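# Place the part onto the cabinet rack

## Task

Set the part down on the rack inside the cabinet, then release it and pull the gripper away from it.

## Robot and tools

Robot: two six-joint arms, left_arm and right_arm, each ending in a parallel two-finger gripper. They share one scene frame: origin on the table surface midway between the arms, +z up, +x forward over the table, +y toward left_arm. The names left and right refer to the arms only, not to image sides. left_arm's base sits at (-0.044, +0.298, 0) m and right_arm's at (-0.036, -0.333, 0) m, each turned slightly about z.

Gripper: fingers extend along the gripper's +z axis and close along its y axis. The reported end_effector_position is the spot between the finger pads, roughly 1 cm short of the fingertips. Each arm also carries a wrist camera on a mount that can collide with things.

Tool execute_actions, argument actions: a list holding one item or nothing.
- Empty list: no command, just returns the current state.
- Motion item: {"rows": [...], "steps": n}. n is 1 to 15 control steps of 1/30 s (default 15). rows holds 1 to 15 rows; row k is used on step k, and the final row repeats if there are fewer rows than steps.
- Wait item: {"steps": n} with no rows, n up to 300; it returns after that many steps have elapsed since the previous result (time spent writing counts).
- Optional pictures: false drops the camera images from the result; otherwise all six cameras are returned.
A call that is refused sends nothing.

Each row is one flat list of 14 numbers, each within [-1, 1], always covering both arms: left_arm's waist, shoulder, elbow, wrist pitch, wrist yaw, wrist roll, gripper opening, then the same seven for right_arm. The six joint numbers are offsets, not poses, scaled so 1.0 equals 1.202 rad (waist), 1.258 (shoulder), 1.238 (elbow), 2.073 (wrist pitch), 2.022 (wrist yaw and wrist roll). The offset is measured from the joint angles in the most recent result that listed them; before any such result in the scene, and for later calls within one reply, it is measured from where the arm stands when the action begins. It is never relative to the previous row. Consequently a row of zeros drives the arm back to those reference angles rather than pausing, and zeros can let an arm droop a little each time; to hold position, command the offset back to the desired angles in the first call of a reply and zeros afterward, enlarging the aim if a joint lags.

The opening number is absolute: +1 fully open, -1 closed. Between the extremes, fingers go to where grip_measured would read that value. To keep hold of something, command about 0.03 below grip_measured; a smaller margin grips more gently. Pad force tops out near 50-62 N, less on parts under about 2 mm thick.

Joint ranges in rad: waist -2.618 to 3.054, shoulder 0.000 to 3.142, elbow 0.000 to 3.142, wrist pitch -1.571 to 1.571, wrist yaw -1.571 to 1.571, wrist roll -2.094 to 2.094. The actual stop may be off by up to 0.036 rad either way. Asking for more than 0.036 rad beyond a stated end gets the call refused; asking past the real end clips the joint there and yields a "joint sent to its limit" line (possibly about an earlier, still-running action). No such line does not prove there is room left.

Speed: each step, a joint's target stays within a fixed distance of its measured angle (0.202 rad waist, 0.258 shoulder, 0.238 elbow, 0.573 wrist pitch, 0.522 wrist yaw and roll), and if the targets would move the gripper over 70 mm from where it is, all are pulled back proportionally. Big offsets therefore take several actions. The arms keep heading for the last row sent while you think or wait, until motion nearly stops or a step is HELD.

Result lines: the state line gives each gripper's position (m) and quat_wxyz in the scene frame; printed positions may be off, more so when reaching far. Joint positions and Joint velocities list per arm the six joints (rad, rad/s) then finger-pad gap (m, m/s; 0.094 m fully open). grip_measured is the measured opening on the command scale, off by up to about 1 mm per gripper. "joint command not followed" means a clearance check altered or blocked some joint targets; HELD marks steps where some of your row was not sent. MOTOR HOT appears from 75 °C; at 90 °C an arm is halted for 10 s, and at 100 °C it goes limp and drops; both show as OVER-TEMPERATURE FAULT. Avoid holding loads for long.

zoom_image: camera (cam_head_left, cam_head_right, cam_high, cam_low, cam_left_wrist, cam_right_wrist) and region [x0, y0, x1, y1] in pixels from the top-left, at most 504 by 504; returns a closer look at that camera's latest image. All images are 504x504.

read_manual: optional section "licences"; returns licence text only, no motion.

finished_scene: pass scene, the number of the current scene; it ends and grades it irreversibly, so call it only once the part rests on the rack, released, with the gripper withdrawn.

Avoid: dropping or letting the part slip, knocking anything off the table, slamming or shoving hard, and letting the two arms collide or press on each other. The part may get short external tugs while held, and loose objects may get nudged.

Each tool is called as name(argument=value, ...) on one line, values as JSON.

## Session

execute_actions(actions=[])

Scene clock: 0.00 s of 4480.00 s.
left_arm: end_effector_position=(+0.2313, +0.4341, +0.1579) grip_measured=+1.000 end_effector_quat_wxyz=(+0.663, -0.496, +0.544, -0.136) | right_arm: end_effector_position=(+0.2191, -0.5787, +0.1197) grip_measured=+1.000 end_effector_quat_wxyz=(+0.540, +0.782, +0.261, +0.167)
Joint positions: left_arm=[ 0.436  0.888  0.038  0.764 -0.189 -0.958  0.094] | right_arm=[-0.409  1.221  0.313  0.519  0.312  1.674  0.094]
Joint velocities: left_arm=[ 0.007  0.002 -0.017  0.081 -0.051 -0.007  0.   ] | right_arm=[-0.022 -0.032 -0.002 -0.11  -0.037  0.051  0.   ]

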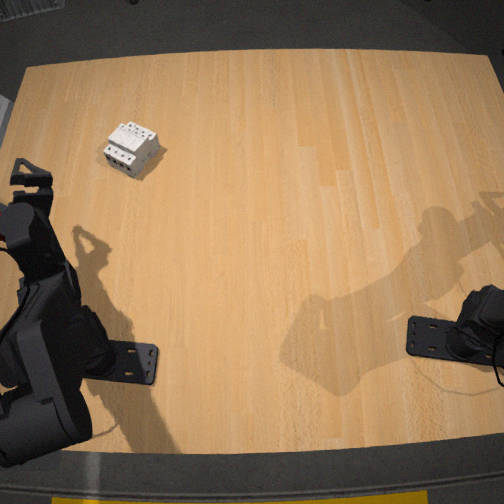

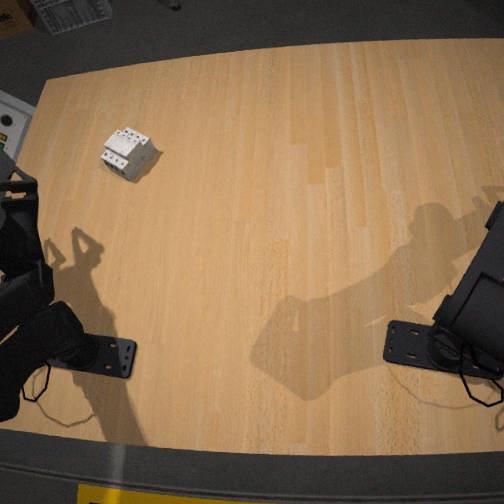

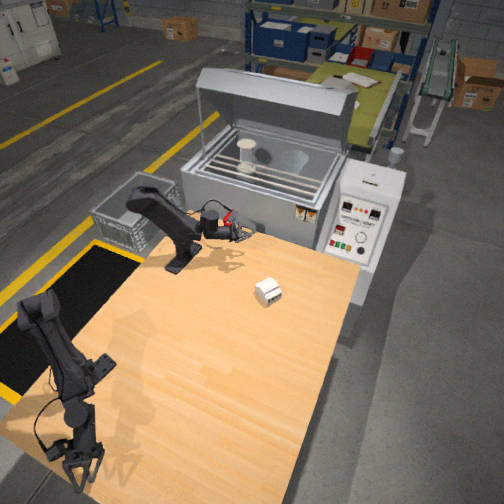

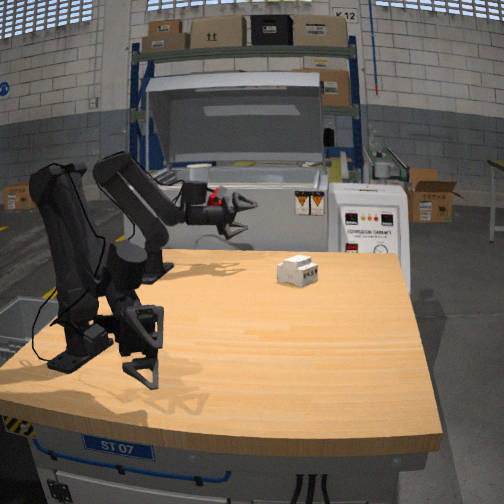

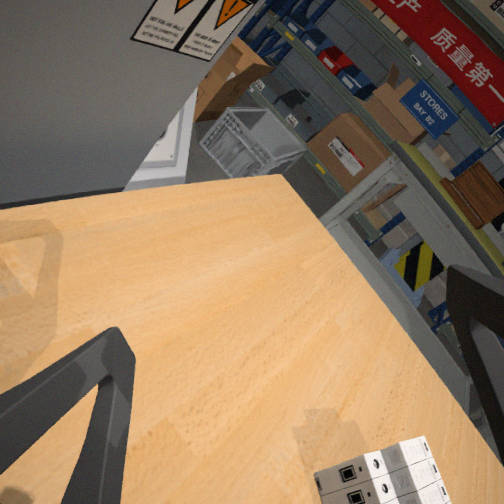

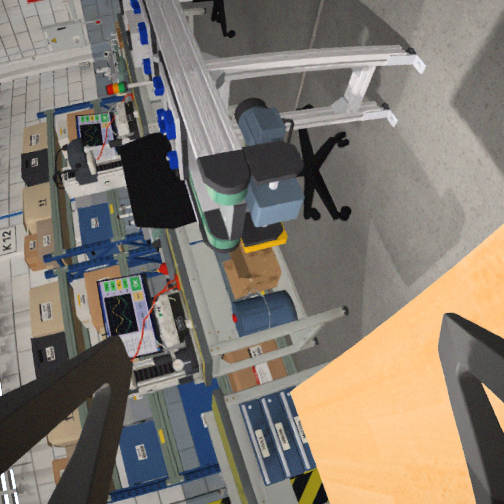

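zoom_image(camera="cam_high", region=[160, 60, 420, 320])

zoom_image(camera="cam_head_left", region=[70, 90, 200, 220])

zoom_image(camera="cam_low", region=[100, 120, 400, 320])

Region (160, 60, 420, 320) of cam_high's 504x504 image, scaled by 1.938, with more detail than that image has.

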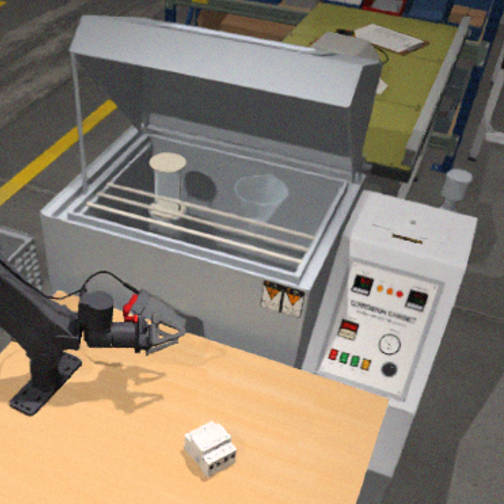

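Region (70, 90, 200, 220) of cam_head_left's 504x504 image, scaled by 3.877, with more detail than that image has.

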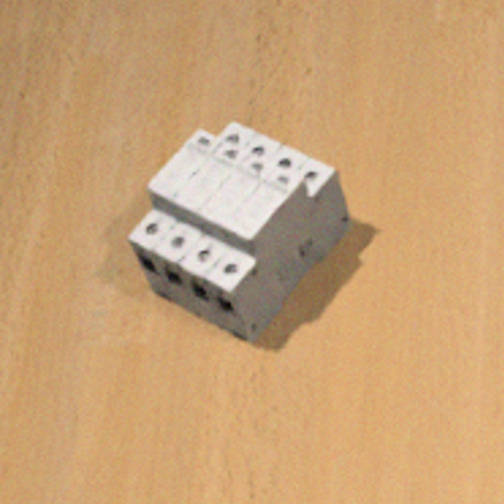

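Region (100, 120, 400, 320) of cam_low's 504x504 image, scaled by 1.680, with more detail than that image has.

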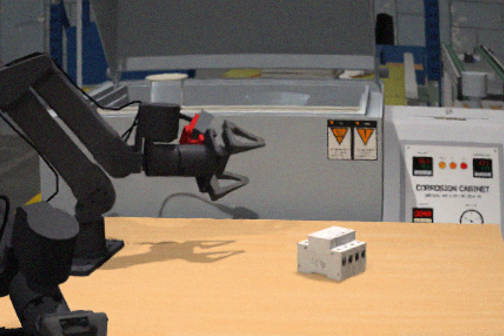

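execute_actions(actions=[{"rows":[[0,0.008,0.013,-0.01,0.005,0.013,1,0,0,0,0,0,0,1],[-0.001,0.02,0.033,-0.026,0.013,0.032,1,0,0,0,0,0,0,1],[-0.002,0.036,0.058,-0.045,0.023,0.057,1,0,0,0,0,0,0,1],[-0.003,0.054,0.087,-0.068,0.035,0.085,1,0,0,0,0,0,0,1],[-0.005,0.072,0.116,-0.09,0.047,0.113,1,0,0,0,0,0,0,1],[-0.006,0.09,0.145,-0.113,0.058,0.142,1,0,0,0,0,0,0,1],[-0.007,0.108,0.174,-0.136,0.07,0.17,1,0,0,0,0,0,0,1],[-0.008,0.127,0.205,-0.16,0.083,0.2,1,0,0,0,0,0,0,1],[-0.009,0.145,0.234,-0.183,0.095,0.23,1,0,0,0,0,0,0,1],[-0.01,0.164,0.264,-0.207,0.107,0.26,1,0,0,0,0,0,0,1],[-0.011,0.182,0.294,-0.23,0.119,0.289,1,0,0,0,0,0,0,1],[-0.012,0.2,0.323,-0.253,0.131,0.318,1,0,0,0,0,0,0,1],[-0.014,0.219,0.353,-0.277,0.143,0.347,1,0,0,0,0,0,0,1],[-0.015,0.238,0.383,-0.3,0.155,0.376,1,0,0,0,0,0,0,1],[-0.016,0.256,0.413,-0.323,0.167,0.405,1,0,0,0,0,0,0,1]],"steps":15}], pictures=false)

execute_actions(actions=[{"rows":[[-0.003,0.05,0.08,-0.063,0.033,0.08,1,0,0,0,0,0,0,1],[-0.004,0.07,0.112,-0.088,0.046,0.11,1,0,0,0,0,0,0,1],[-0.005,0.09,0.145,-0.113,0.058,0.142,1,0,0,0,0,0,0,1],[-0.007,0.108,0.174,-0.136,0.07,0.17,1,0,0,0,0,0,0,1],[-0.008,0.127,0.205,-0.16,0.083,0.2,1,0,0,0,0,0,0,1],[-0.009,0.145,0.234,-0.183,0.095,0.23,1,0,0,0,0,0,0,1],[-0.01,0.164,0.264,-0.207,0.107,0.26,1,0,0,0,0,0,0,1],[-0.011,0.182,0.294,-0.23,0.119,0.289,1,0,0,0,0,0,0,1],[-0.012,0.2,0.323,-0.253,0.131,0.318,1,0,0,0,0,0,0,1],[-0.014,0.219,0.353,-0.277,0.143,0.347,1,0,0,0,0,0,0,1],[-0.015,0.236,0.38,-0.298,0.154,0.374,1,0,0,0,0,0,0,1],[-0.016,0.25,0.403,-0.315,0.163,0.396,1,0,0,0,0,0,0,1],[-0.017,0.262,0.422,-0.33,0.171,0.415,1,0,0,0,0,0,0,1],[-0.017,0.27,0.435,-0.34,0.176,0.428,1,0,0,0,0,0,0,1],[-0.018,0.276,0.445,-0.348,0.18,0.437,1,0,0,0,0,0,0,1]],"steps":15}], pictures=false)

execute_actions(actions=[{"steps":20}])

Scene clock: 67.07 s of 4480.00 s.
left_arm: end_effector_position=(+0.3110, +0.4156, +0.1595) grip_measured=+1.000 end_effector_quat_wxyz=(+0.560, -0.280, +0.779, -0.031) | right_arm: end_effector_position=(+0.2191, -0.5787, +0.1197) grip_measured=+1.000 end_effector_quat_wxyz=(+0.540, +0.782, +0.261, +0.167)
Joint positions: left_arm=[ 0.428  1.164  0.475  0.31   0.045 -0.383  0.094] | right_arm=[-0.409  1.221  0.313  0.519  0.312  1.674  0.094]
Joint velocities: left_arm=[-0.056  0.676  1.033 -1.238  0.623  1.575  0.   ] | right_arm=[-0.002 -0.012 -0.002 -0.022 -0.007  0.022  0.   ]
Steps of this call (steps 1 to 90: nothing new was sent; then 63.57 s passed at rest; steps 91 to 105: all 15 steps of this action). Readings (joint positions):
91: left_arm=[0.436 0.888 0.038 0.764 -0.189 -0.956] | right_arm=[-0.409 1.221 0.313 0.519 0.312 1.674]
92: left_arm=[0.436 0.890 0.042 0.759 -0.186 -0.948] | right_arm=[-0.409 1.221 0.313 0.519 0.312 1.674]
94: left_arm=[0.436 0.915 0.073 0.723 -0.171 -0.907] | right_arm=[-0.409 1.221 0.313 0.519 0.312 1.674]
98: left_arm=[0.436 1.004 0.211 0.598 -0.108 -0.754] | right_arm=[-0.409 1.221 0.313 0.519 0.312 1.674]
105: the state above

Scene clock: 67.57 s of 4480.00 s.
left_arm: end_effector_position=(+0.3687, +0.3780, +0.1519) grip_measured=+1.000 end_effector_quat_wxyz=(+0.420, +0.065, +0.905, -0.017) | right_arm: end_effector_position=(+0.2191, -0.5787, +0.1197) grip_measured=+1.000 end_effector_quat_wxyz=(+0.540, +0.782, +0.261, +0.167)
Joint positions: left_arm=[ 0.417  1.49   0.983 -0.247  0.33   0.328  0.094] | right_arm=[-0.409  1.221  0.313  0.519  0.312  1.674  0.094]
Joint velocities: left_arm=[-0.027  0.335  0.491 -0.989  0.388  1.121  0.   ] | right_arm=[-0.012 -0.007 -0.002  0.081 -0.066 -0.037  0.   ]
Steps of this call (steps 1 to 15: all 15 steps of this action). Readings (joint positions):
1: left_arm=[0.428 1.188 0.507 0.282 0.060 -0.349] | right_arm=[-0.409 1.221 0.313 0.519 0.312 1.674]
2: left_arm=[0.428 1.211 0.539 0.256 0.073 -0.315] | right_arm=[-0.409 1.221 0.313 0.519 0.312 1.674]
4: left_arm=[0.428 1.257 0.611 0.189 0.105 -0.232] | right_arm=[-0.409 1.221 0.313 0.519 0.312 1.674]
8: left_arm=[0.427 1.349 0.763 0.033 0.186 -0.030] | right_arm=[-0.409 1.221 0.313 0.519 0.312 1.674]
15: the state above

Scene clock: 68.23 s of 4480.00 s.
left_arm: end_effector_position=(+0.3515, +0.3601, +0.1345) grip_measured=+1.000 end_effector_quat_wxyz=(+0.373, +0.142, +0.916, -0.039) | right_arm: end_effector_position=(+0.2191, -0.5787, +0.1197) grip_measured=+1.000 end_effector_quat_wxyz=(+0.540, +0.782, +0.261, +0.167)
Joint positions: left_arm=[ 0.415  1.506  1.005 -0.39   0.393  0.491  0.094] | right_arm=[-0.409  1.221  0.313  0.519  0.312  1.674  0.094]
Joint velocities: left_arm=[-0.007 -0.002 -0.007 -0.066  0.007 -0.022  0.   ] | right_arm=[-0.027 -0.017  0.017  0.022 -0.037 -0.051  0.   ]
Steps of this call (steps 1 to 20: the robot went on to your last target). Readings (joint positions):
1: left_arm=[0.415 1.499 0.996 -0.273 0.344 0.361] | right_arm=[-0.409 1.221 0.313 0.519 0.312 1.674]
2: left_arm=[0.415 1.504 1.003 -0.294 0.354 0.388] | right_arm=[-0.409 1.221 0.313 0.519 0.312 1.674]
4: left_arm=[0.415 1.506 1.005 -0.328 0.369 0.426] | right_arm=[-0.409 1.221 0.313 0.519 0.312 1.674]
8: left_arm=[0.415 1.506 1.005 -0.368 0.385 0.466] | right_arm=[-0.409 1.221 0.313 0.519 0.312 1.674]
20: the state above

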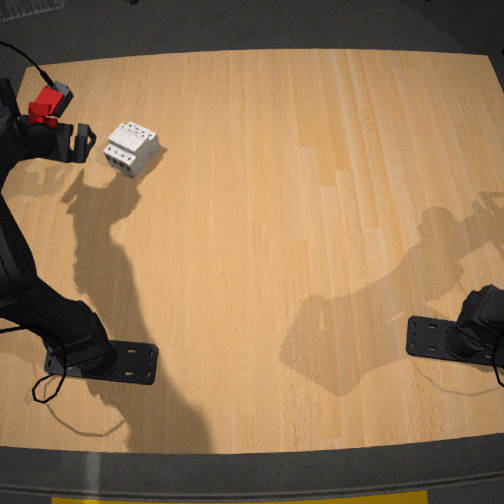

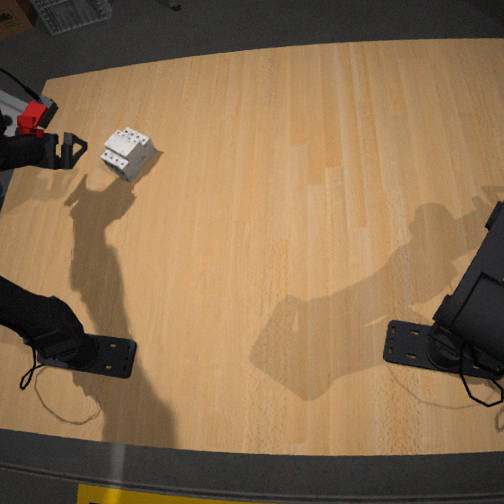

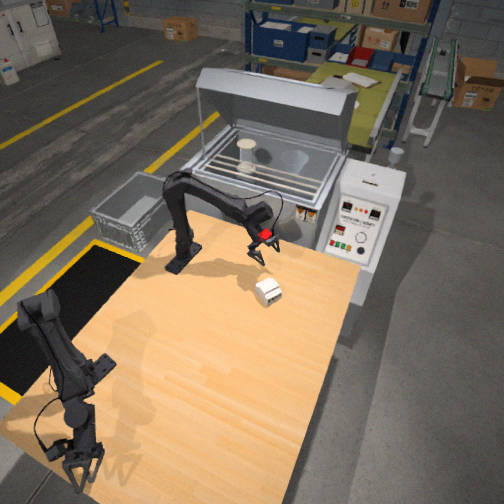

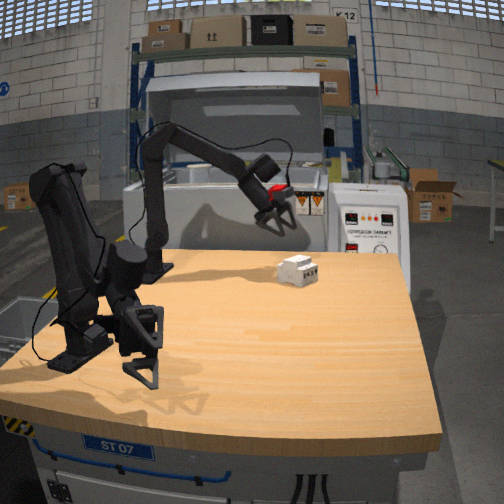

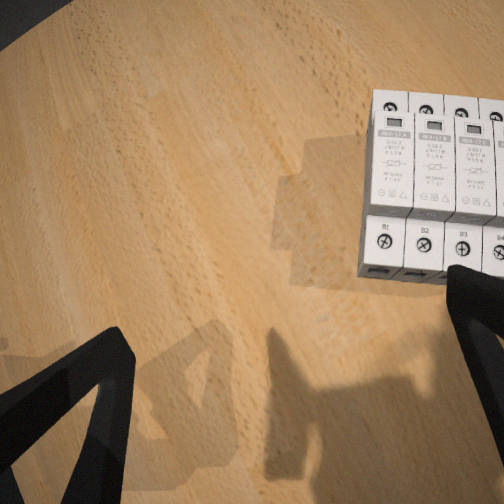

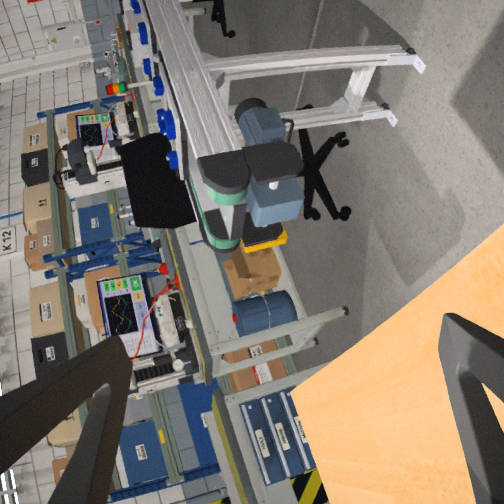

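zoom_image(camera="cam_head_left", region=[20, 70, 180, 230])

zoom_image(camera="cam_head_left", region=[20, 290, 180, 450])

zoom_image(camera="cam_head_left", region=[380, 270, 504, 394])

Region (20, 70, 180, 230) of cam_head_left's 504x504 image, scaled by 3.150, with more detail than that image has.

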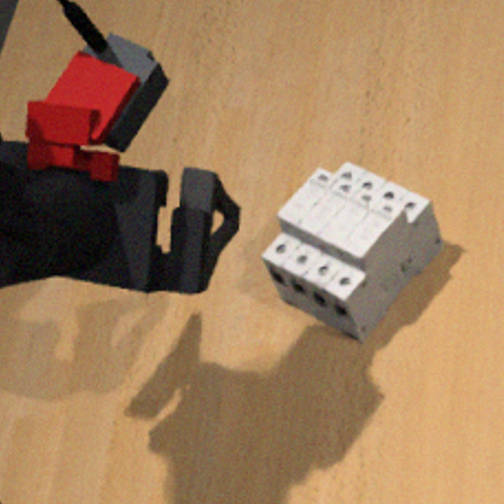

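Region (20, 290, 180, 450) of cam_head_left's 504x504 image, scaled by 3.150, with more detail than that image has.

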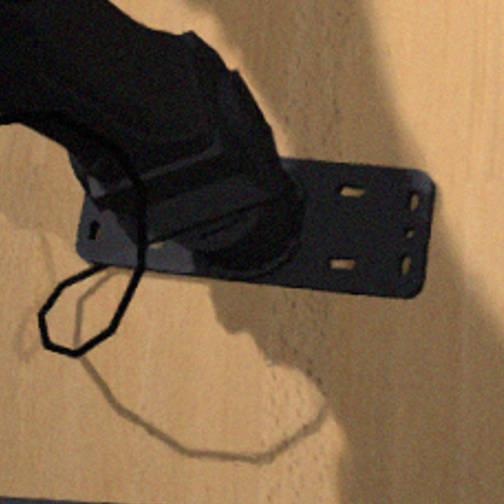

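Region (380, 270, 504, 394) of cam_head_left's 504x504 image, scaled by 4.065, with more detail than that image has.

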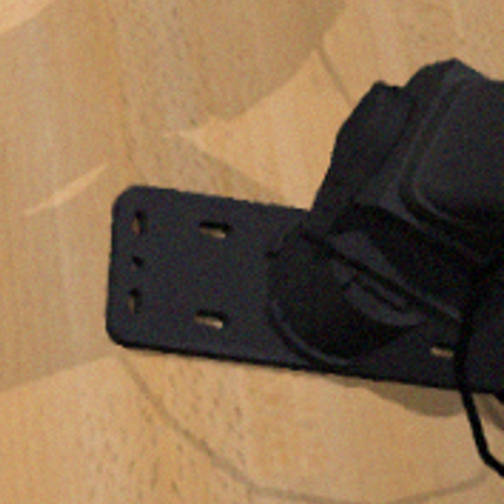

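zoom_image(camera="cam_head_right", region=[0, 40, 200, 240])

zoom_image(camera="cam_left_wrist", region=[300, 60, 504, 330])

Region (0, 40, 200, 240) of cam_head_right's 504x504 image, scaled by 2.520, with more detail than that image has.

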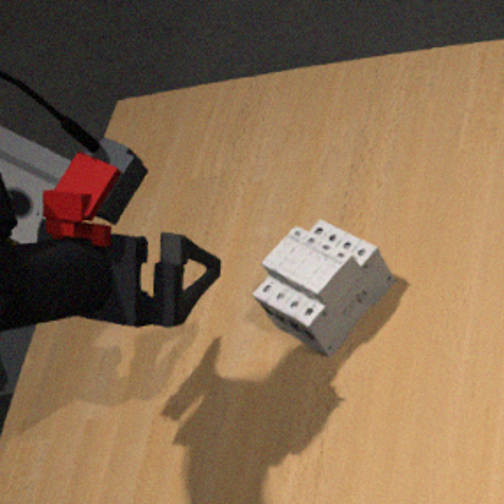

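Region (300, 60, 504, 330) of cam_left_wrist's 504x504 image, scaled by 1.867, with more detail than that image has; it fills the left 381 columns of this view, and the rest is white.

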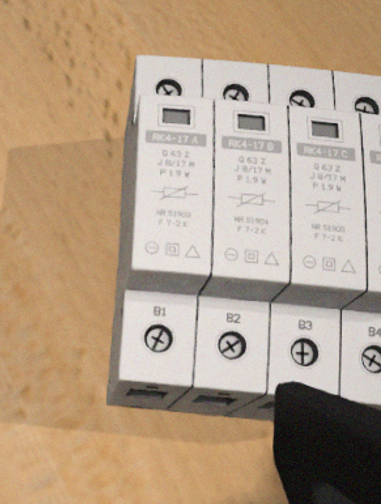

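execute_actions(actions=[{"rows":[[-0.006,0.003,0,-0.005,0.004,0.008,1,0,0,0,0,0,0,1],[-0.013,0.006,0,-0.01,0.008,0.016,1,0,0,0,0,0,0,1],[-0.021,0.01,0,-0.017,0.012,0.026,1,0,0,0,0,0,0,1],[-0.03,0.014,0.001,-0.025,0.018,0.037,1,0,0,0,0,0,0,1],[-0.039,0.018,0.001,-0.032,0.023,0.048,1,0,0,0,0,0,0,1],[-0.047,0.022,0.002,-0.039,0.028,0.058,1,0,0,0,0,0,0,1],[-0.054,0.026,0.002,-0.045,0.032,0.067,1,0,0,0,0,0,0,1],[-0.06,0.029,0.003,-0.049,0.035,0.074,1,0,0,0,0,0,0,1],[-0.064,0.03,0.003,-0.052,0.038,0.079,1,0,0,0,0,0,0,1]],"steps":15}], pictures=false)

execute_actions(actions=[{"steps":15}])

Scene clock: 109.27 s of 4480.00 s.
left_arm: end_effector_position=(+0.3405, +0.3182, +0.1144) grip_measured=+1.000 end_effector_quat_wxyz=(+0.337, +0.236, +0.908, -0.077) | right_arm: end_effector_position=(+0.2191, -0.5787, +0.1197) grip_measured=+1.000 end_effector_quat_wxyz=(+0.540, +0.782, +0.261, +0.167)
Joint positions: left_arm=[ 0.342  1.54   1.005 -0.47   0.449  0.629  0.094] | right_arm=[-0.409  1.221  0.313  0.519  0.312  1.674  0.094]
Joint velocities: left_arm=[-0.002 -0.002  0.002 -0.051  0.066  0.139  0.   ] | right_arm=[-0.012 -0.012  0.002 -0.037  0.007  0.007  0.   ]
Steps of this call (steps 1 to 15: the robot went on to your last target; steps 16 to 90: nothing new was sent; then 37.53 s passed at rest; steps 91 to 105: all 15 steps of this action). Readings (joint positions):
91: left_arm=[0.415 1.506 1.005 -0.391 0.394 0.494] | right_arm=[-0.409 1.221 0.313 0.519 0.312 1.674]
92: left_arm=[0.414 1.506 1.005 -0.391 0.394 0.498] | right_arm=[-0.409 1.221 0.313 0.519 0.312 1.674]
94: left_arm=[0.406 1.506 1.005 -0.396 0.397 0.514] | right_arm=[-0.409 1.221 0.313 0.519 0.312 1.674]
98: left_arm=[0.365 1.524 1.005 -0.427 0.421 0.571] | right_arm=[-0.409 1.221 0.313 0.519 0.312 1.674]
105: the state above

Scene clock: 109.77 s of 4480.00 s.
left_arm: end_effector_position=(+0.3392, +0.3171, +0.1139) grip_measured=+1.000 end_effector_quat_wxyz=(+0.336, +0.242, +0.907, -0.079) | right_arm: end_effector_position=(+0.2191, -0.5787, +0.1197) grip_measured=+1.000 end_effector_quat_wxyz=(+0.540, +0.782, +0.261, +0.167)
Joint positions: left_arm=[ 0.342  1.54   1.005 -0.477  0.454  0.643  0.094] | right_arm=[-0.409  1.221  0.313  0.519  0.312  1.674  0.094]
Joint velocities: left_arm=[-0.007 -0.002 -0.002  0.007  0.007  0.007  0.   ] | right_arm=[-0.002  0.032 -0.012  0.007 -0.066 -0.022  0.   ]
Steps of this call (steps 1 to 15: the robot went on to your last target). Readings (joint positions):
1: left_arm=[0.342 1.540 1.005 -0.472 0.450 0.632] | right_arm=[-0.409 1.221 0.313 0.519 0.312 1.674]
2: left_arm=[0.342 1.540 1.005 -0.473 0.451 0.634] | right_arm=[-0.409 1.221 0.313 0.519 0.312 1.674]
4: left_arm=[0.342 1.540 1.005 -0.474 0.452 0.637] | right_arm=[-0.409 1.221 0.313 0.519 0.312 1.674]
8: left_arm=[0.342 1.540 1.005 -0.476 0.453 0.641] | right_arm=[-0.409 1.221 0.313 0.519 0.312 1.674]
15: the state above

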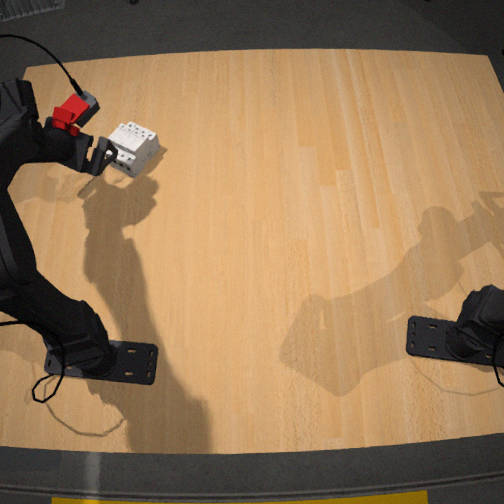

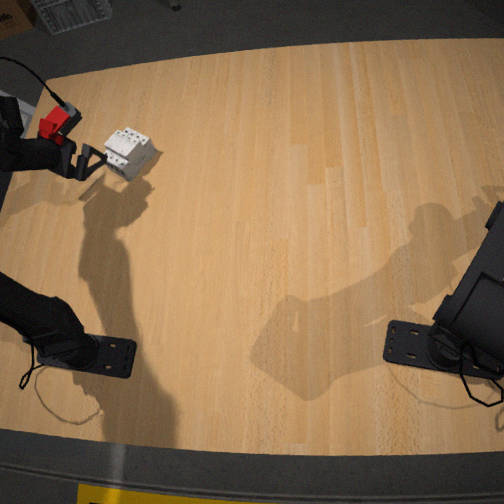

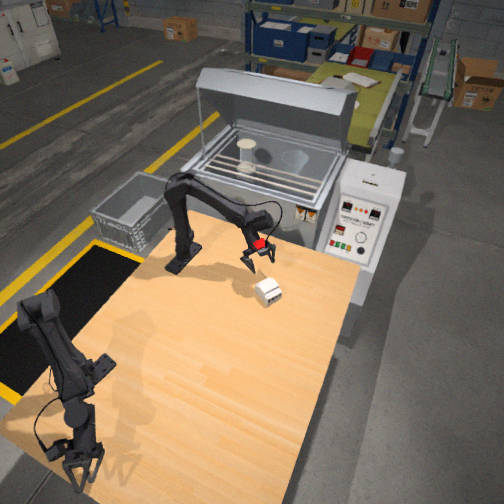

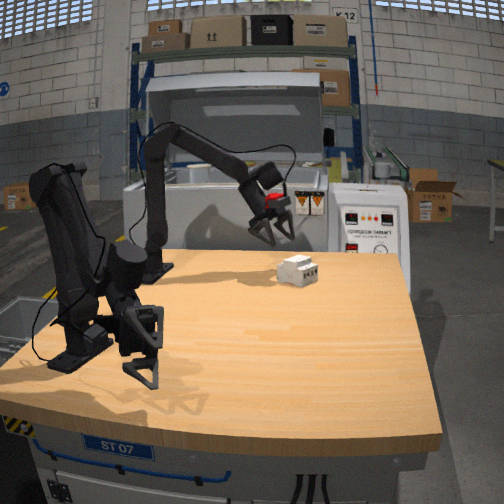

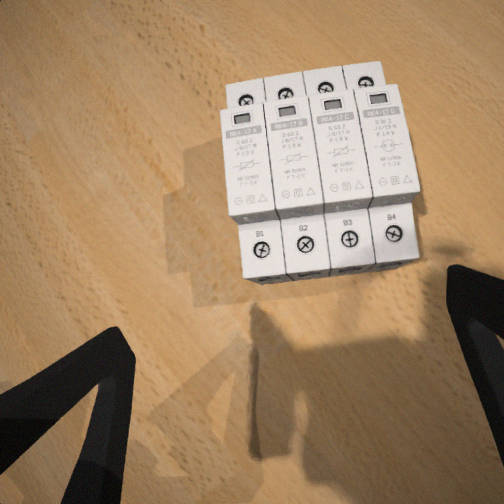

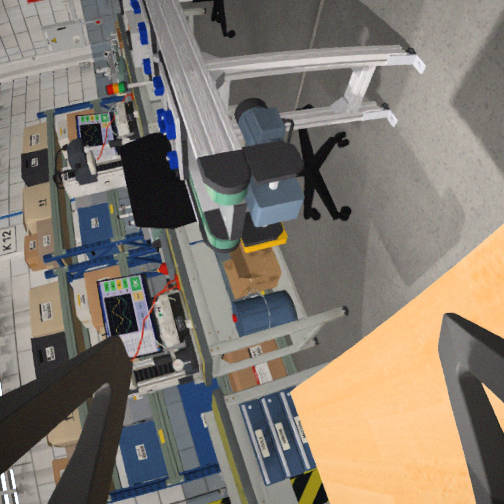

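zoom_image(camera="cam_left_wrist", region=[200, 50, 450, 300])

zoom_image(camera="cam_left_wrist", region=[60, 250, 504, 504])

zoom_image(camera="cam_high", region=[210, 200, 330, 320])

Region (200, 50, 450, 300) of cam_left_wrist's 504x504 image, scaled by 2.016, with more detail than that image has.

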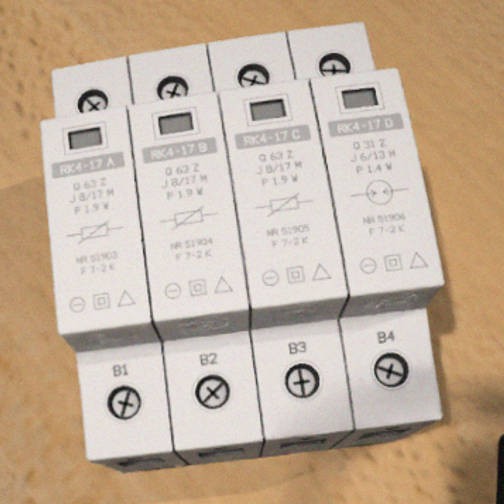

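Region (60, 250, 504, 504) of cam_left_wrist's 504x504 image, scaled by 1.135, with more detail than that image has; it fills the top 288 rows of this view, and the rest is white.

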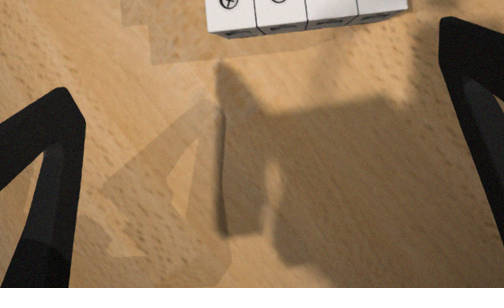

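Region (210, 200, 330, 320) of cam_high's 504x504 image, scaled by 4.200, with more detail than that image has.

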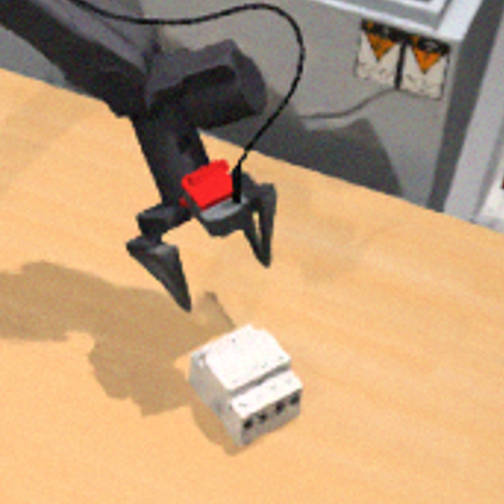

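execute_actions(actions=[{"rows":[[-0.006,0.005,0,0.004,0.002,0,1,0,0,0,0,0,0,1],[-0.013,0.012,-0.001,0.009,0.004,0,1,0,0,0,0,0,0,1],[-0.021,0.021,-0.002,0.015,0.006,0,1,0,0,0,0,0,0,1],[-0.028,0.031,-0.004,0.022,0.008,0.001,1,0,0,0,0,0,0,1],[-0.034,0.042,-0.005,0.029,0.01,0.001,1,0,0,0,0,0,0,1],[-0.039,0.053,-0.007,0.036,0.011,0.002,1,0,0,0,0,0,0,1],[-0.042,0.064,-0.008,0.043,0.012,0.002,1,0,0,0,0,0,0,1],[-0.044,0.074,-0.009,0.049,0.012,0.002,1,0,0,0,0,0,0,1],[-0.045,0.082,-0.01,0.054,0.012,0.002,1,0,0,0,0,0,0,1],[-0.046,0.088,-0.011,0.057,0.012,0.002,1,0,0,0,0,0,0,1],[-0.046,0.091,-0.011,0.058,0.012,0.002,1,0,0,0,0,0,0,1]],"steps":15}], pictures=false)

execute_actions(actions=[{"steps":12}])

Scene clock: 147.40 s of 4480.00 s.
left_arm: end_effector_position=(+0.3528, +0.2999, +0.0808) grip_measured=+1.000 end_effector_quat_wxyz=(+0.323, +0.263, +0.904, -0.097) | right_arm: end_effector_position=(+0.2191, -0.5787, +0.1197) grip_measured=+1.000 end_effector_quat_wxyz=(+0.540, +0.782, +0.261, +0.167)
Joint positions: left_arm=[ 0.293  1.655  0.997 -0.384  0.462  0.643  0.094] | right_arm=[-0.409  1.221  0.313  0.519  0.312  1.674  0.094]
Joint velocities: left_arm=[ 0.002 -0.012 -0.002  0.007  0.022  0.022  0.   ] | right_arm=[-0.012  0.022 -0.012 -0.022  0.037 -0.022  0.   ]
Steps of this call (steps 1 to 15: the robot went on to your last target; steps 16 to 90: nothing new was sent; then 34.13 s passed at rest; steps 91 to 105: all 15 steps of this action). Readings (joint positions):
91: left_arm=[0.342 1.540 1.005 -0.477 0.454 0.643] | right_arm=[-0.409 1.221 0.313 0.519 0.312 1.674]
92: left_arm=[0.341 1.540 1.005 -0.476 0.454 0.643] | right_arm=[-0.409 1.221 0.313 0.519 0.312 1.674]
94: left_arm=[0.333 1.548 1.005 -0.466 0.454 0.643] | right_arm=[-0.409 1.221 0.313 0.519 0.312 1.674]
98: left_arm=[0.303 1.598 1.005 -0.427 0.460 0.643] | right_arm=[-0.409 1.221 0.313 0.519 0.312 1.674]
105: the state above

Scene clock: 147.80 s of 4480.00 s.
left_arm: end_effector_position=(+0.3560, +0.3005, +0.0828) grip_measured=+1.000 end_effector_quat_wxyz=(+0.329, +0.265, +0.902, -0.093) | right_arm: end_effector_position=(+0.2191, -0.5787, +0.1197) grip_measured=+1.000 end_effector_quat_wxyz=(+0.540, +0.782, +0.261, +0.167)
Joint positions: left_arm=[ 0.293  1.655  0.997 -0.368  0.462  0.643  0.094] | right_arm=[-0.409  1.221  0.313  0.519  0.312  1.674  0.094]
Joint velocities: left_arm=[ 0.002  0.017 -0.017  0.066  0.037 -0.037  0.   ] | right_arm=[-0.002 -0.022  0.002 -0.066 -0.007 -0.037  0.   ]
Steps of this call (steps 1 to 12: the robot went on to your last target). Readings (joint positions):
1: left_arm=[0.293 1.655 0.997 -0.382 0.462 0.643] | right_arm=[-0.409 1.221 0.313 0.519 0.312 1.674]
2: left_arm=[0.293 1.655 0.997 -0.379 0.462 0.643] | right_arm=[-0.409 1.221 0.313 0.519 0.312 1.674]
4: left_arm=[0.293 1.655 0.997 -0.374 0.462 0.643] | right_arm=[-0.409 1.221 0.313 0.519 0.312 1.674]
8: left_arm=[0.293 1.655 0.997 -0.370 0.462 0.643] | right_arm=[-0.409 1.221 0.313 0.519 0.312 1.674]
12: the state above

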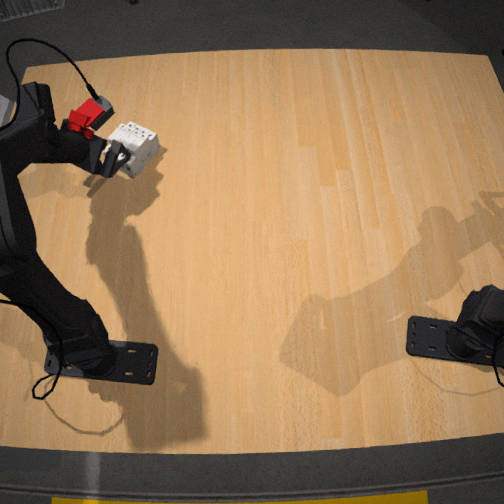

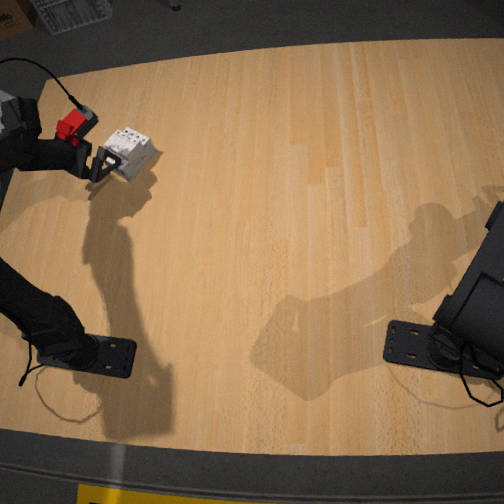

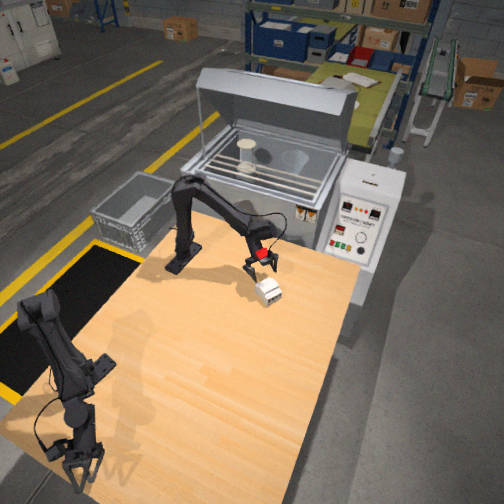

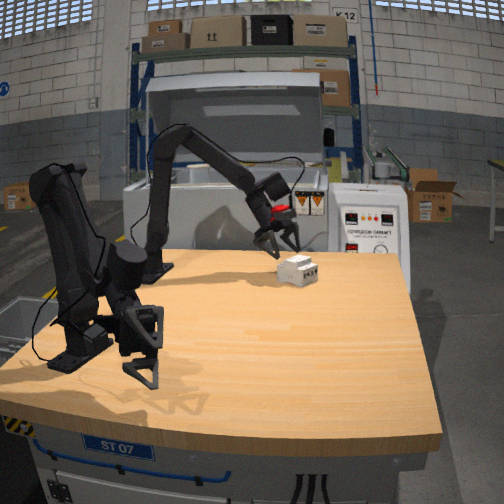

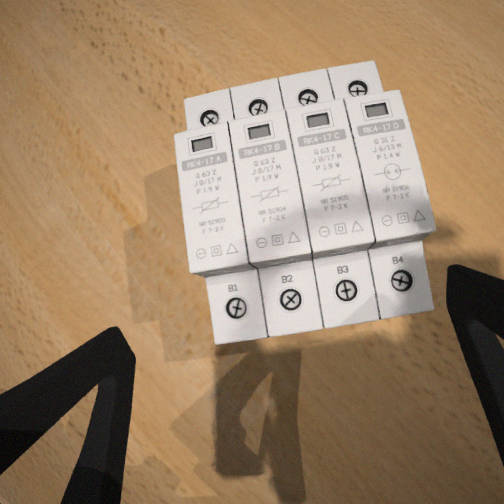

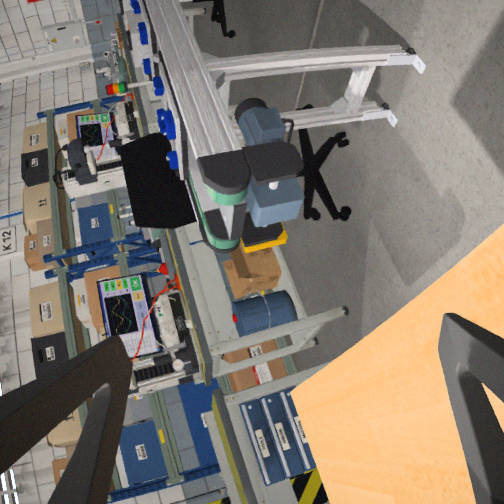

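execute_actions(actions=[{"rows":[[-0.006,0,0,0.003,0,0,1,0,0,0,0,0,0,1],[-0.013,0,0,0.006,-0.001,-0.002,1,0,0,0,0,0,0,1],[-0.02,0,0,0.008,-0.002,-0.004,1,0,0,0,0,0,0,1],[-0.026,0.002,0,0.011,-0.003,-0.006,1,0,0,0,0,0,0,1],[-0.03,0.005,0,0.015,-0.004,-0.008,1,0,0,0,0,0,0,1],[-0.033,0.01,0,0.019,-0.005,-0.01,1,0,0,0,0,0,0,1],[-0.036,0.017,0.001,0.024,-0.007,-0.012,1,0,0,0,0,0,0,1],[-0.039,0.024,0.001,0.029,-0.008,-0.014,1,0,0,0,0,0,0,1],[-0.042,0.031,0.001,0.034,-0.009,-0.016,1,0,0,0,0,0,0,1],[-0.045,0.038,0.002,0.039,-0.011,-0.018,1,0,0,0,0,0,0,1],[-0.048,0.045,0.002,0.043,-0.012,-0.021,1,0,0,0,0,0,0,1],[-0.051,0.052,0.002,0.047,-0.014,-0.023,1,0,0,0,0,0,0,1],[-0.054,0.058,0.003,0.05,-0.015,-0.025,1,0,0,0,0,0,0,1],[-0.056,0.063,0.003,0.052,-0.016,-0.026,1,0,0,0,0,0,0,1],[-0.057,0.066,0.003,0.053,-0.017,-0.027,1,0,0,0,0,0,0,1]],"steps":15}], pictures=false)

execute_actions(actions=[{"steps":10}])

Scene clock: 163.20 s of 4480.00 s.
left_arm: end_effector_position=(+0.3676, +0.2837, +0.0644) grip_measured=+1.000 end_effector_quat_wxyz=(+0.324, +0.273, +0.901, -0.095) | right_arm: end_effector_position=(+0.2191, -0.5787, +0.1197) grip_measured=+1.000 end_effector_quat_wxyz=(+0.540, +0.782, +0.261, +0.167)
Joint positions: left_arm=[ 0.236  1.723  0.997 -0.292  0.437  0.611  0.094] | right_arm=[-0.409  1.221  0.313  0.519  0.312  1.674  0.094]
Joint velocities: left_arm=[-0.066  0.237 -0.002  0.095 -0.066 -0.125  0.   ] | right_arm=[ 0.002 -0.017 -0.002  0.037  0.007  0.007  0.   ]
Steps of this call (steps 1 to 30: the robot went on to your last target; steps 31 to 90: nothing new was sent; then 11.90 s passed at rest; steps 91 to 105: all 15 steps of this action). Readings (joint positions):
91: left_arm=[0.293 1.655 0.997 -0.367 0.462 0.643] | right_arm=[-0.409 1.221 0.313 0.519 0.312 1.674]
92: left_arm=[0.293 1.655 0.997 -0.367 0.461 0.643] | right_arm=[-0.409 1.221 0.313 0.519 0.312 1.674]
94: left_arm=[0.285 1.655 0.997 -0.365 0.457 0.643] | right_arm=[-0.409 1.221 0.313 0.519 0.312 1.674]
98: left_arm=[0.260 1.660 0.997 -0.345 0.453 0.635] | right_arm=[-0.409 1.221 0.313 0.519 0.312 1.674]
105: the state above

Scene clock: 163.53 s of 4480.00 s.
left_arm: end_effector_position=(+0.3710, +0.2840, +0.0611) grip_measured=+1.000 end_effector_quat_wxyz=(+0.325, +0.269, +0.902, -0.092) | right_arm: end_effector_position=(+0.2191, -0.5787, +0.1197) grip_measured=+1.000 end_effector_quat_wxyz=(+0.540, +0.782, +0.261, +0.167)
Joint positions: left_arm=[ 0.232  1.737  0.997 -0.272  0.427  0.599  0.094] | right_arm=[-0.409  1.221  0.313  0.519  0.312  1.674  0.094]
Joint velocities: left_arm=[-0.002  0.002  0.017  0.081  0.007  0.007  0.   ] | right_arm=[ 0.002 -0.017 -0.007  0.007 -0.051 -0.051  0.   ]
Steps of this call (steps 1 to 10: the robot went on to your last target). Readings (joint positions):
1: left_arm=[0.234 1.730 0.997 -0.289 0.434 0.608] | right_arm=[-0.409 1.221 0.313 0.519 0.312 1.674]
2: left_arm=[0.233 1.734 0.997 -0.286 0.432 0.606] | right_arm=[-0.409 1.221 0.313 0.519 0.312 1.674]
4: left_arm=[0.232 1.737 0.997 -0.282 0.430 0.603] | right_arm=[-0.409 1.221 0.313 0.519 0.312 1.674]
8: left_arm=[0.232 1.737 0.997 -0.274 0.428 0.600] | right_arm=[-0.409 1.221 0.313 0.519 0.312 1.674]
10: the state above

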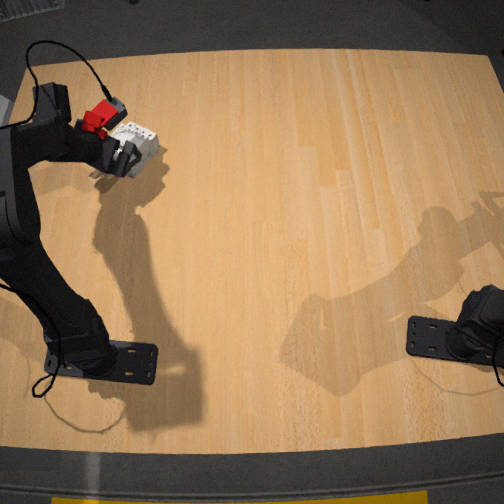

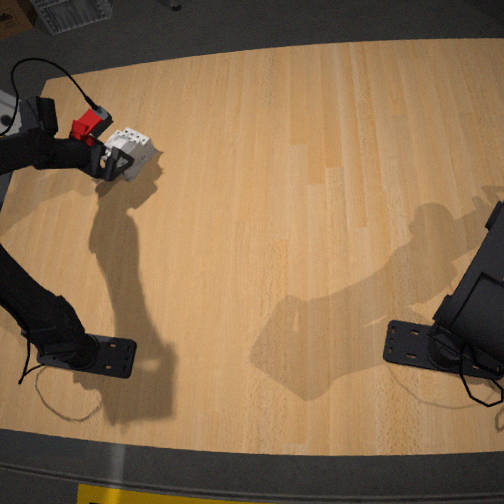

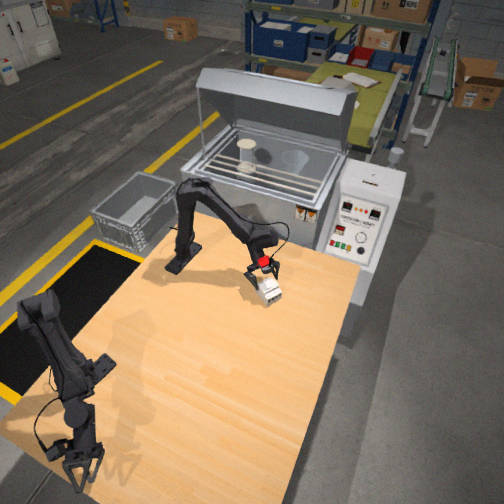

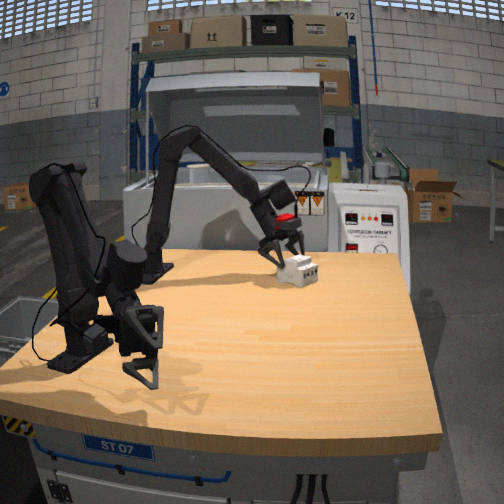

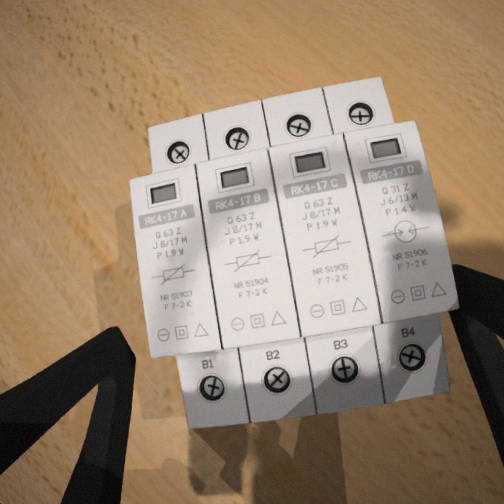

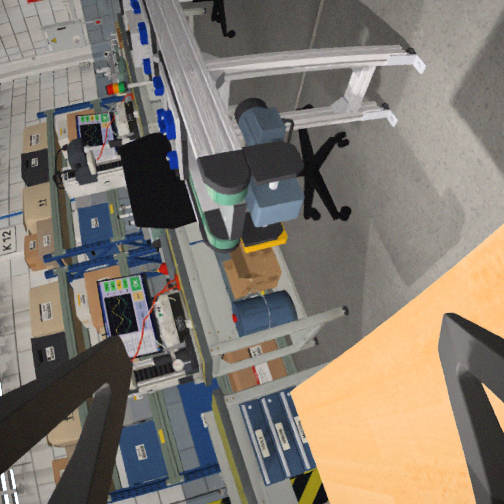

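execute_actions(actions=[{"rows":[[-0.008,0.002,0.002,0.008,0,-0.004,1,0,0,0,0,0,0,1],[-0.014,0.005,0.003,0.013,0,-0.007,1,0,0,0,0,0,0,1],[-0.019,0.01,0.004,0.018,0,-0.01,1,0,0,0,0,0,0,1],[-0.023,0.017,0.005,0.023,-0.001,-0.012,1,0,0,0,0,0,0,1],[-0.026,0.024,0.006,0.028,-0.001,-0.015,1,0,0,0,0,0,0,1],[-0.029,0.032,0.007,0.034,-0.002,-0.017,1,0,0,0,0,0,0,1],[-0.032,0.04,0.008,0.039,-0.003,-0.02,1,0,0,0,0,0,0,1],[-0.035,0.048,0.008,0.044,-0.004,-0.022,1,0,0,0,0,0,0,1],[-0.037,0.056,0.009,0.049,-0.005,-0.024,1,0,0,0,0,0,0,1],[-0.039,0.063,0.009,0.054,-0.006,-0.026,1,0,0,0,0,0,0,1],[-0.041,0.07,0.01,0.058,-0.007,-0.028,1,0,0,0,0,0,0,1],[-0.043,0.075,0.01,0.061,-0.007,-0.029,1,0,0,0,0,0,0,1],[-0.044,0.079,0.01,0.063,-0.007,-0.03,1,0,0,0,0,0,0,1],[-0.044,0.082,0.01,0.063,-0.007,-0.03,1,0,0,0,0,0,0,1],[-0.044,0.083,0.01,0.063,-0.007,-0.03,1,0,0,0,0,0,0,1]],"steps":15}], pictures=false)

execute_actions(actions=[{"steps":10}])

Scene clock: 176.33 s of 4480.00 s.
left_arm: end_effector_position=(+0.3827, +0.2688, +0.0343) grip_measured=+1.000 end_effector_quat_wxyz=(+0.320, +0.269, +0.903, -0.101) | right_arm: end_effector_position=(+0.2191, -0.5787, +0.1197) grip_measured=+1.000 end_effector_quat_wxyz=(+0.540, +0.782, +0.261, +0.167)
Joint positions: left_arm=[ 0.188  1.834  0.997 -0.173  0.415  0.555  0.094] | right_arm=[-0.409  1.221  0.313  0.519  0.312  1.674  0.094]
Joint velocities: left_arm=[-0.037  0.129  0.002  0.037 -0.066 -0.037  0.   ] | right_arm=[ 0.002 -0.007 -0.007 -0.007 -0.066  0.037  0.   ]
Steps of this call (steps 1 to 30: the robot went on to your last target; steps 31 to 90: nothing new was sent; then 9.30 s passed at rest; steps 91 to 105: all 15 steps of this action). Readings (joint positions):
91: left_arm=[0.232 1.737 0.997 -0.269 0.426 0.597] | right_arm=[-0.409 1.221 0.313 0.519 0.312 1.674]
92: left_arm=[0.232 1.737 0.997 -0.267 0.426 0.597] | right_arm=[-0.409 1.221 0.313 0.519 0.312 1.674]
94: left_arm=[0.225 1.738 0.997 -0.258 0.424 0.593] | right_arm=[-0.409 1.221 0.313 0.519 0.312 1.674]
98: left_arm=[0.204 1.766 0.997 -0.223 0.424 0.579] | right_arm=[-0.409 1.221 0.313 0.519 0.312 1.674]
105: the state above

Scene clock: 176.67 s of 4480.00 s.
left_arm: end_effector_position=(+0.3861, +0.2693, +0.0345) grip_measured=+1.000 end_effector_quat_wxyz=(+0.326, +0.266, +0.902, -0.098) | right_arm: end_effector_position=(+0.2191, -0.5787, +0.1197) grip_measured=+1.000 end_effector_quat_wxyz=(+0.540, +0.782, +0.261, +0.167)
Joint positions: left_arm=[ 0.187  1.839  0.997 -0.154  0.413  0.548  0.094] | right_arm=[-0.409  1.221  0.313  0.519  0.312  1.674  0.094]
Joint velocities: left_arm=[ 0.012 -0.012  0.012 -0.037 -0.037 -0.007  0.   ] | right_arm=[ 0.002 -0.012  0.007 -0.007 -0.037  0.081  0.   ]
Steps of this call (steps 1 to 10: the robot went on to your last target). Readings (joint positions):
1: left_arm=[0.187 1.837 0.997 -0.171 0.414 0.554] | right_arm=[-0.409 1.221 0.313 0.519 0.312 1.674]
2: left_arm=[0.187 1.839 0.997 -0.168 0.414 0.552] | right_arm=[-0.409 1.221 0.313 0.519 0.312 1.674]
4: left_arm=[0.187 1.839 0.997 -0.163 0.413 0.550] | right_arm=[-0.409 1.221 0.313 0.519 0.312 1.674]
8: left_arm=[0.187 1.839 0.997 -0.156 0.413 0.548] | right_arm=[-0.409 1.221 0.313 0.519 0.312 1.674]
10: the state above

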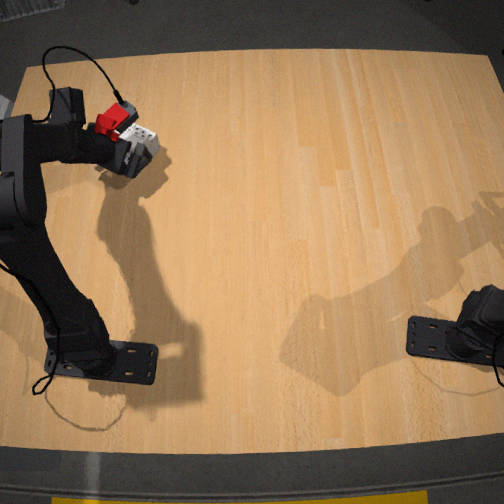

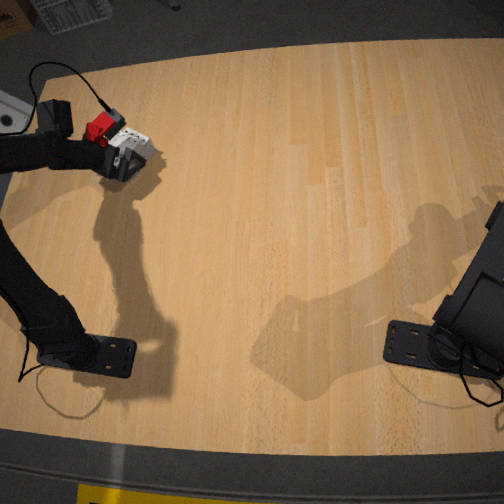

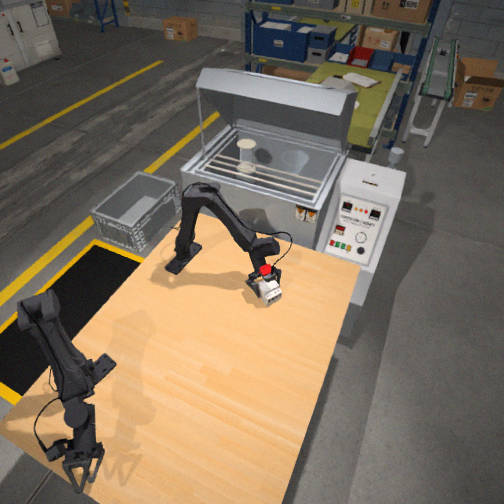

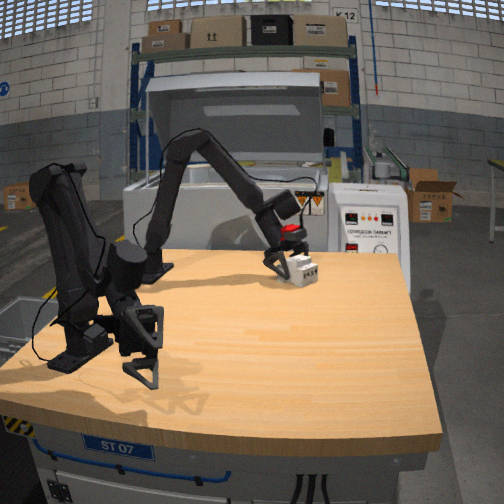

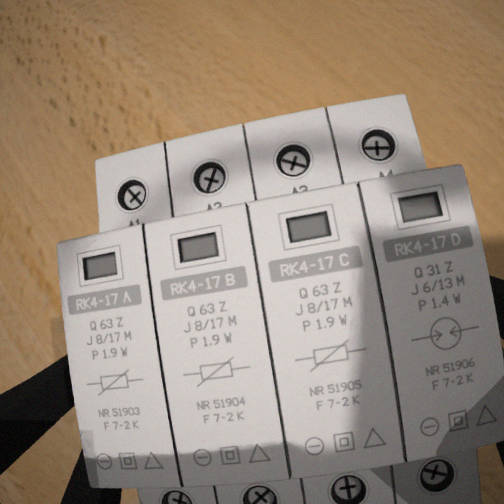

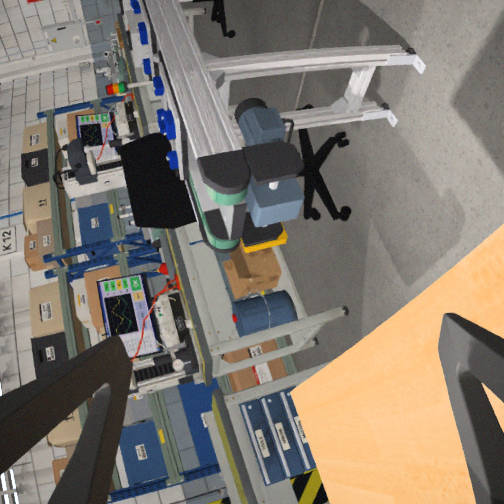

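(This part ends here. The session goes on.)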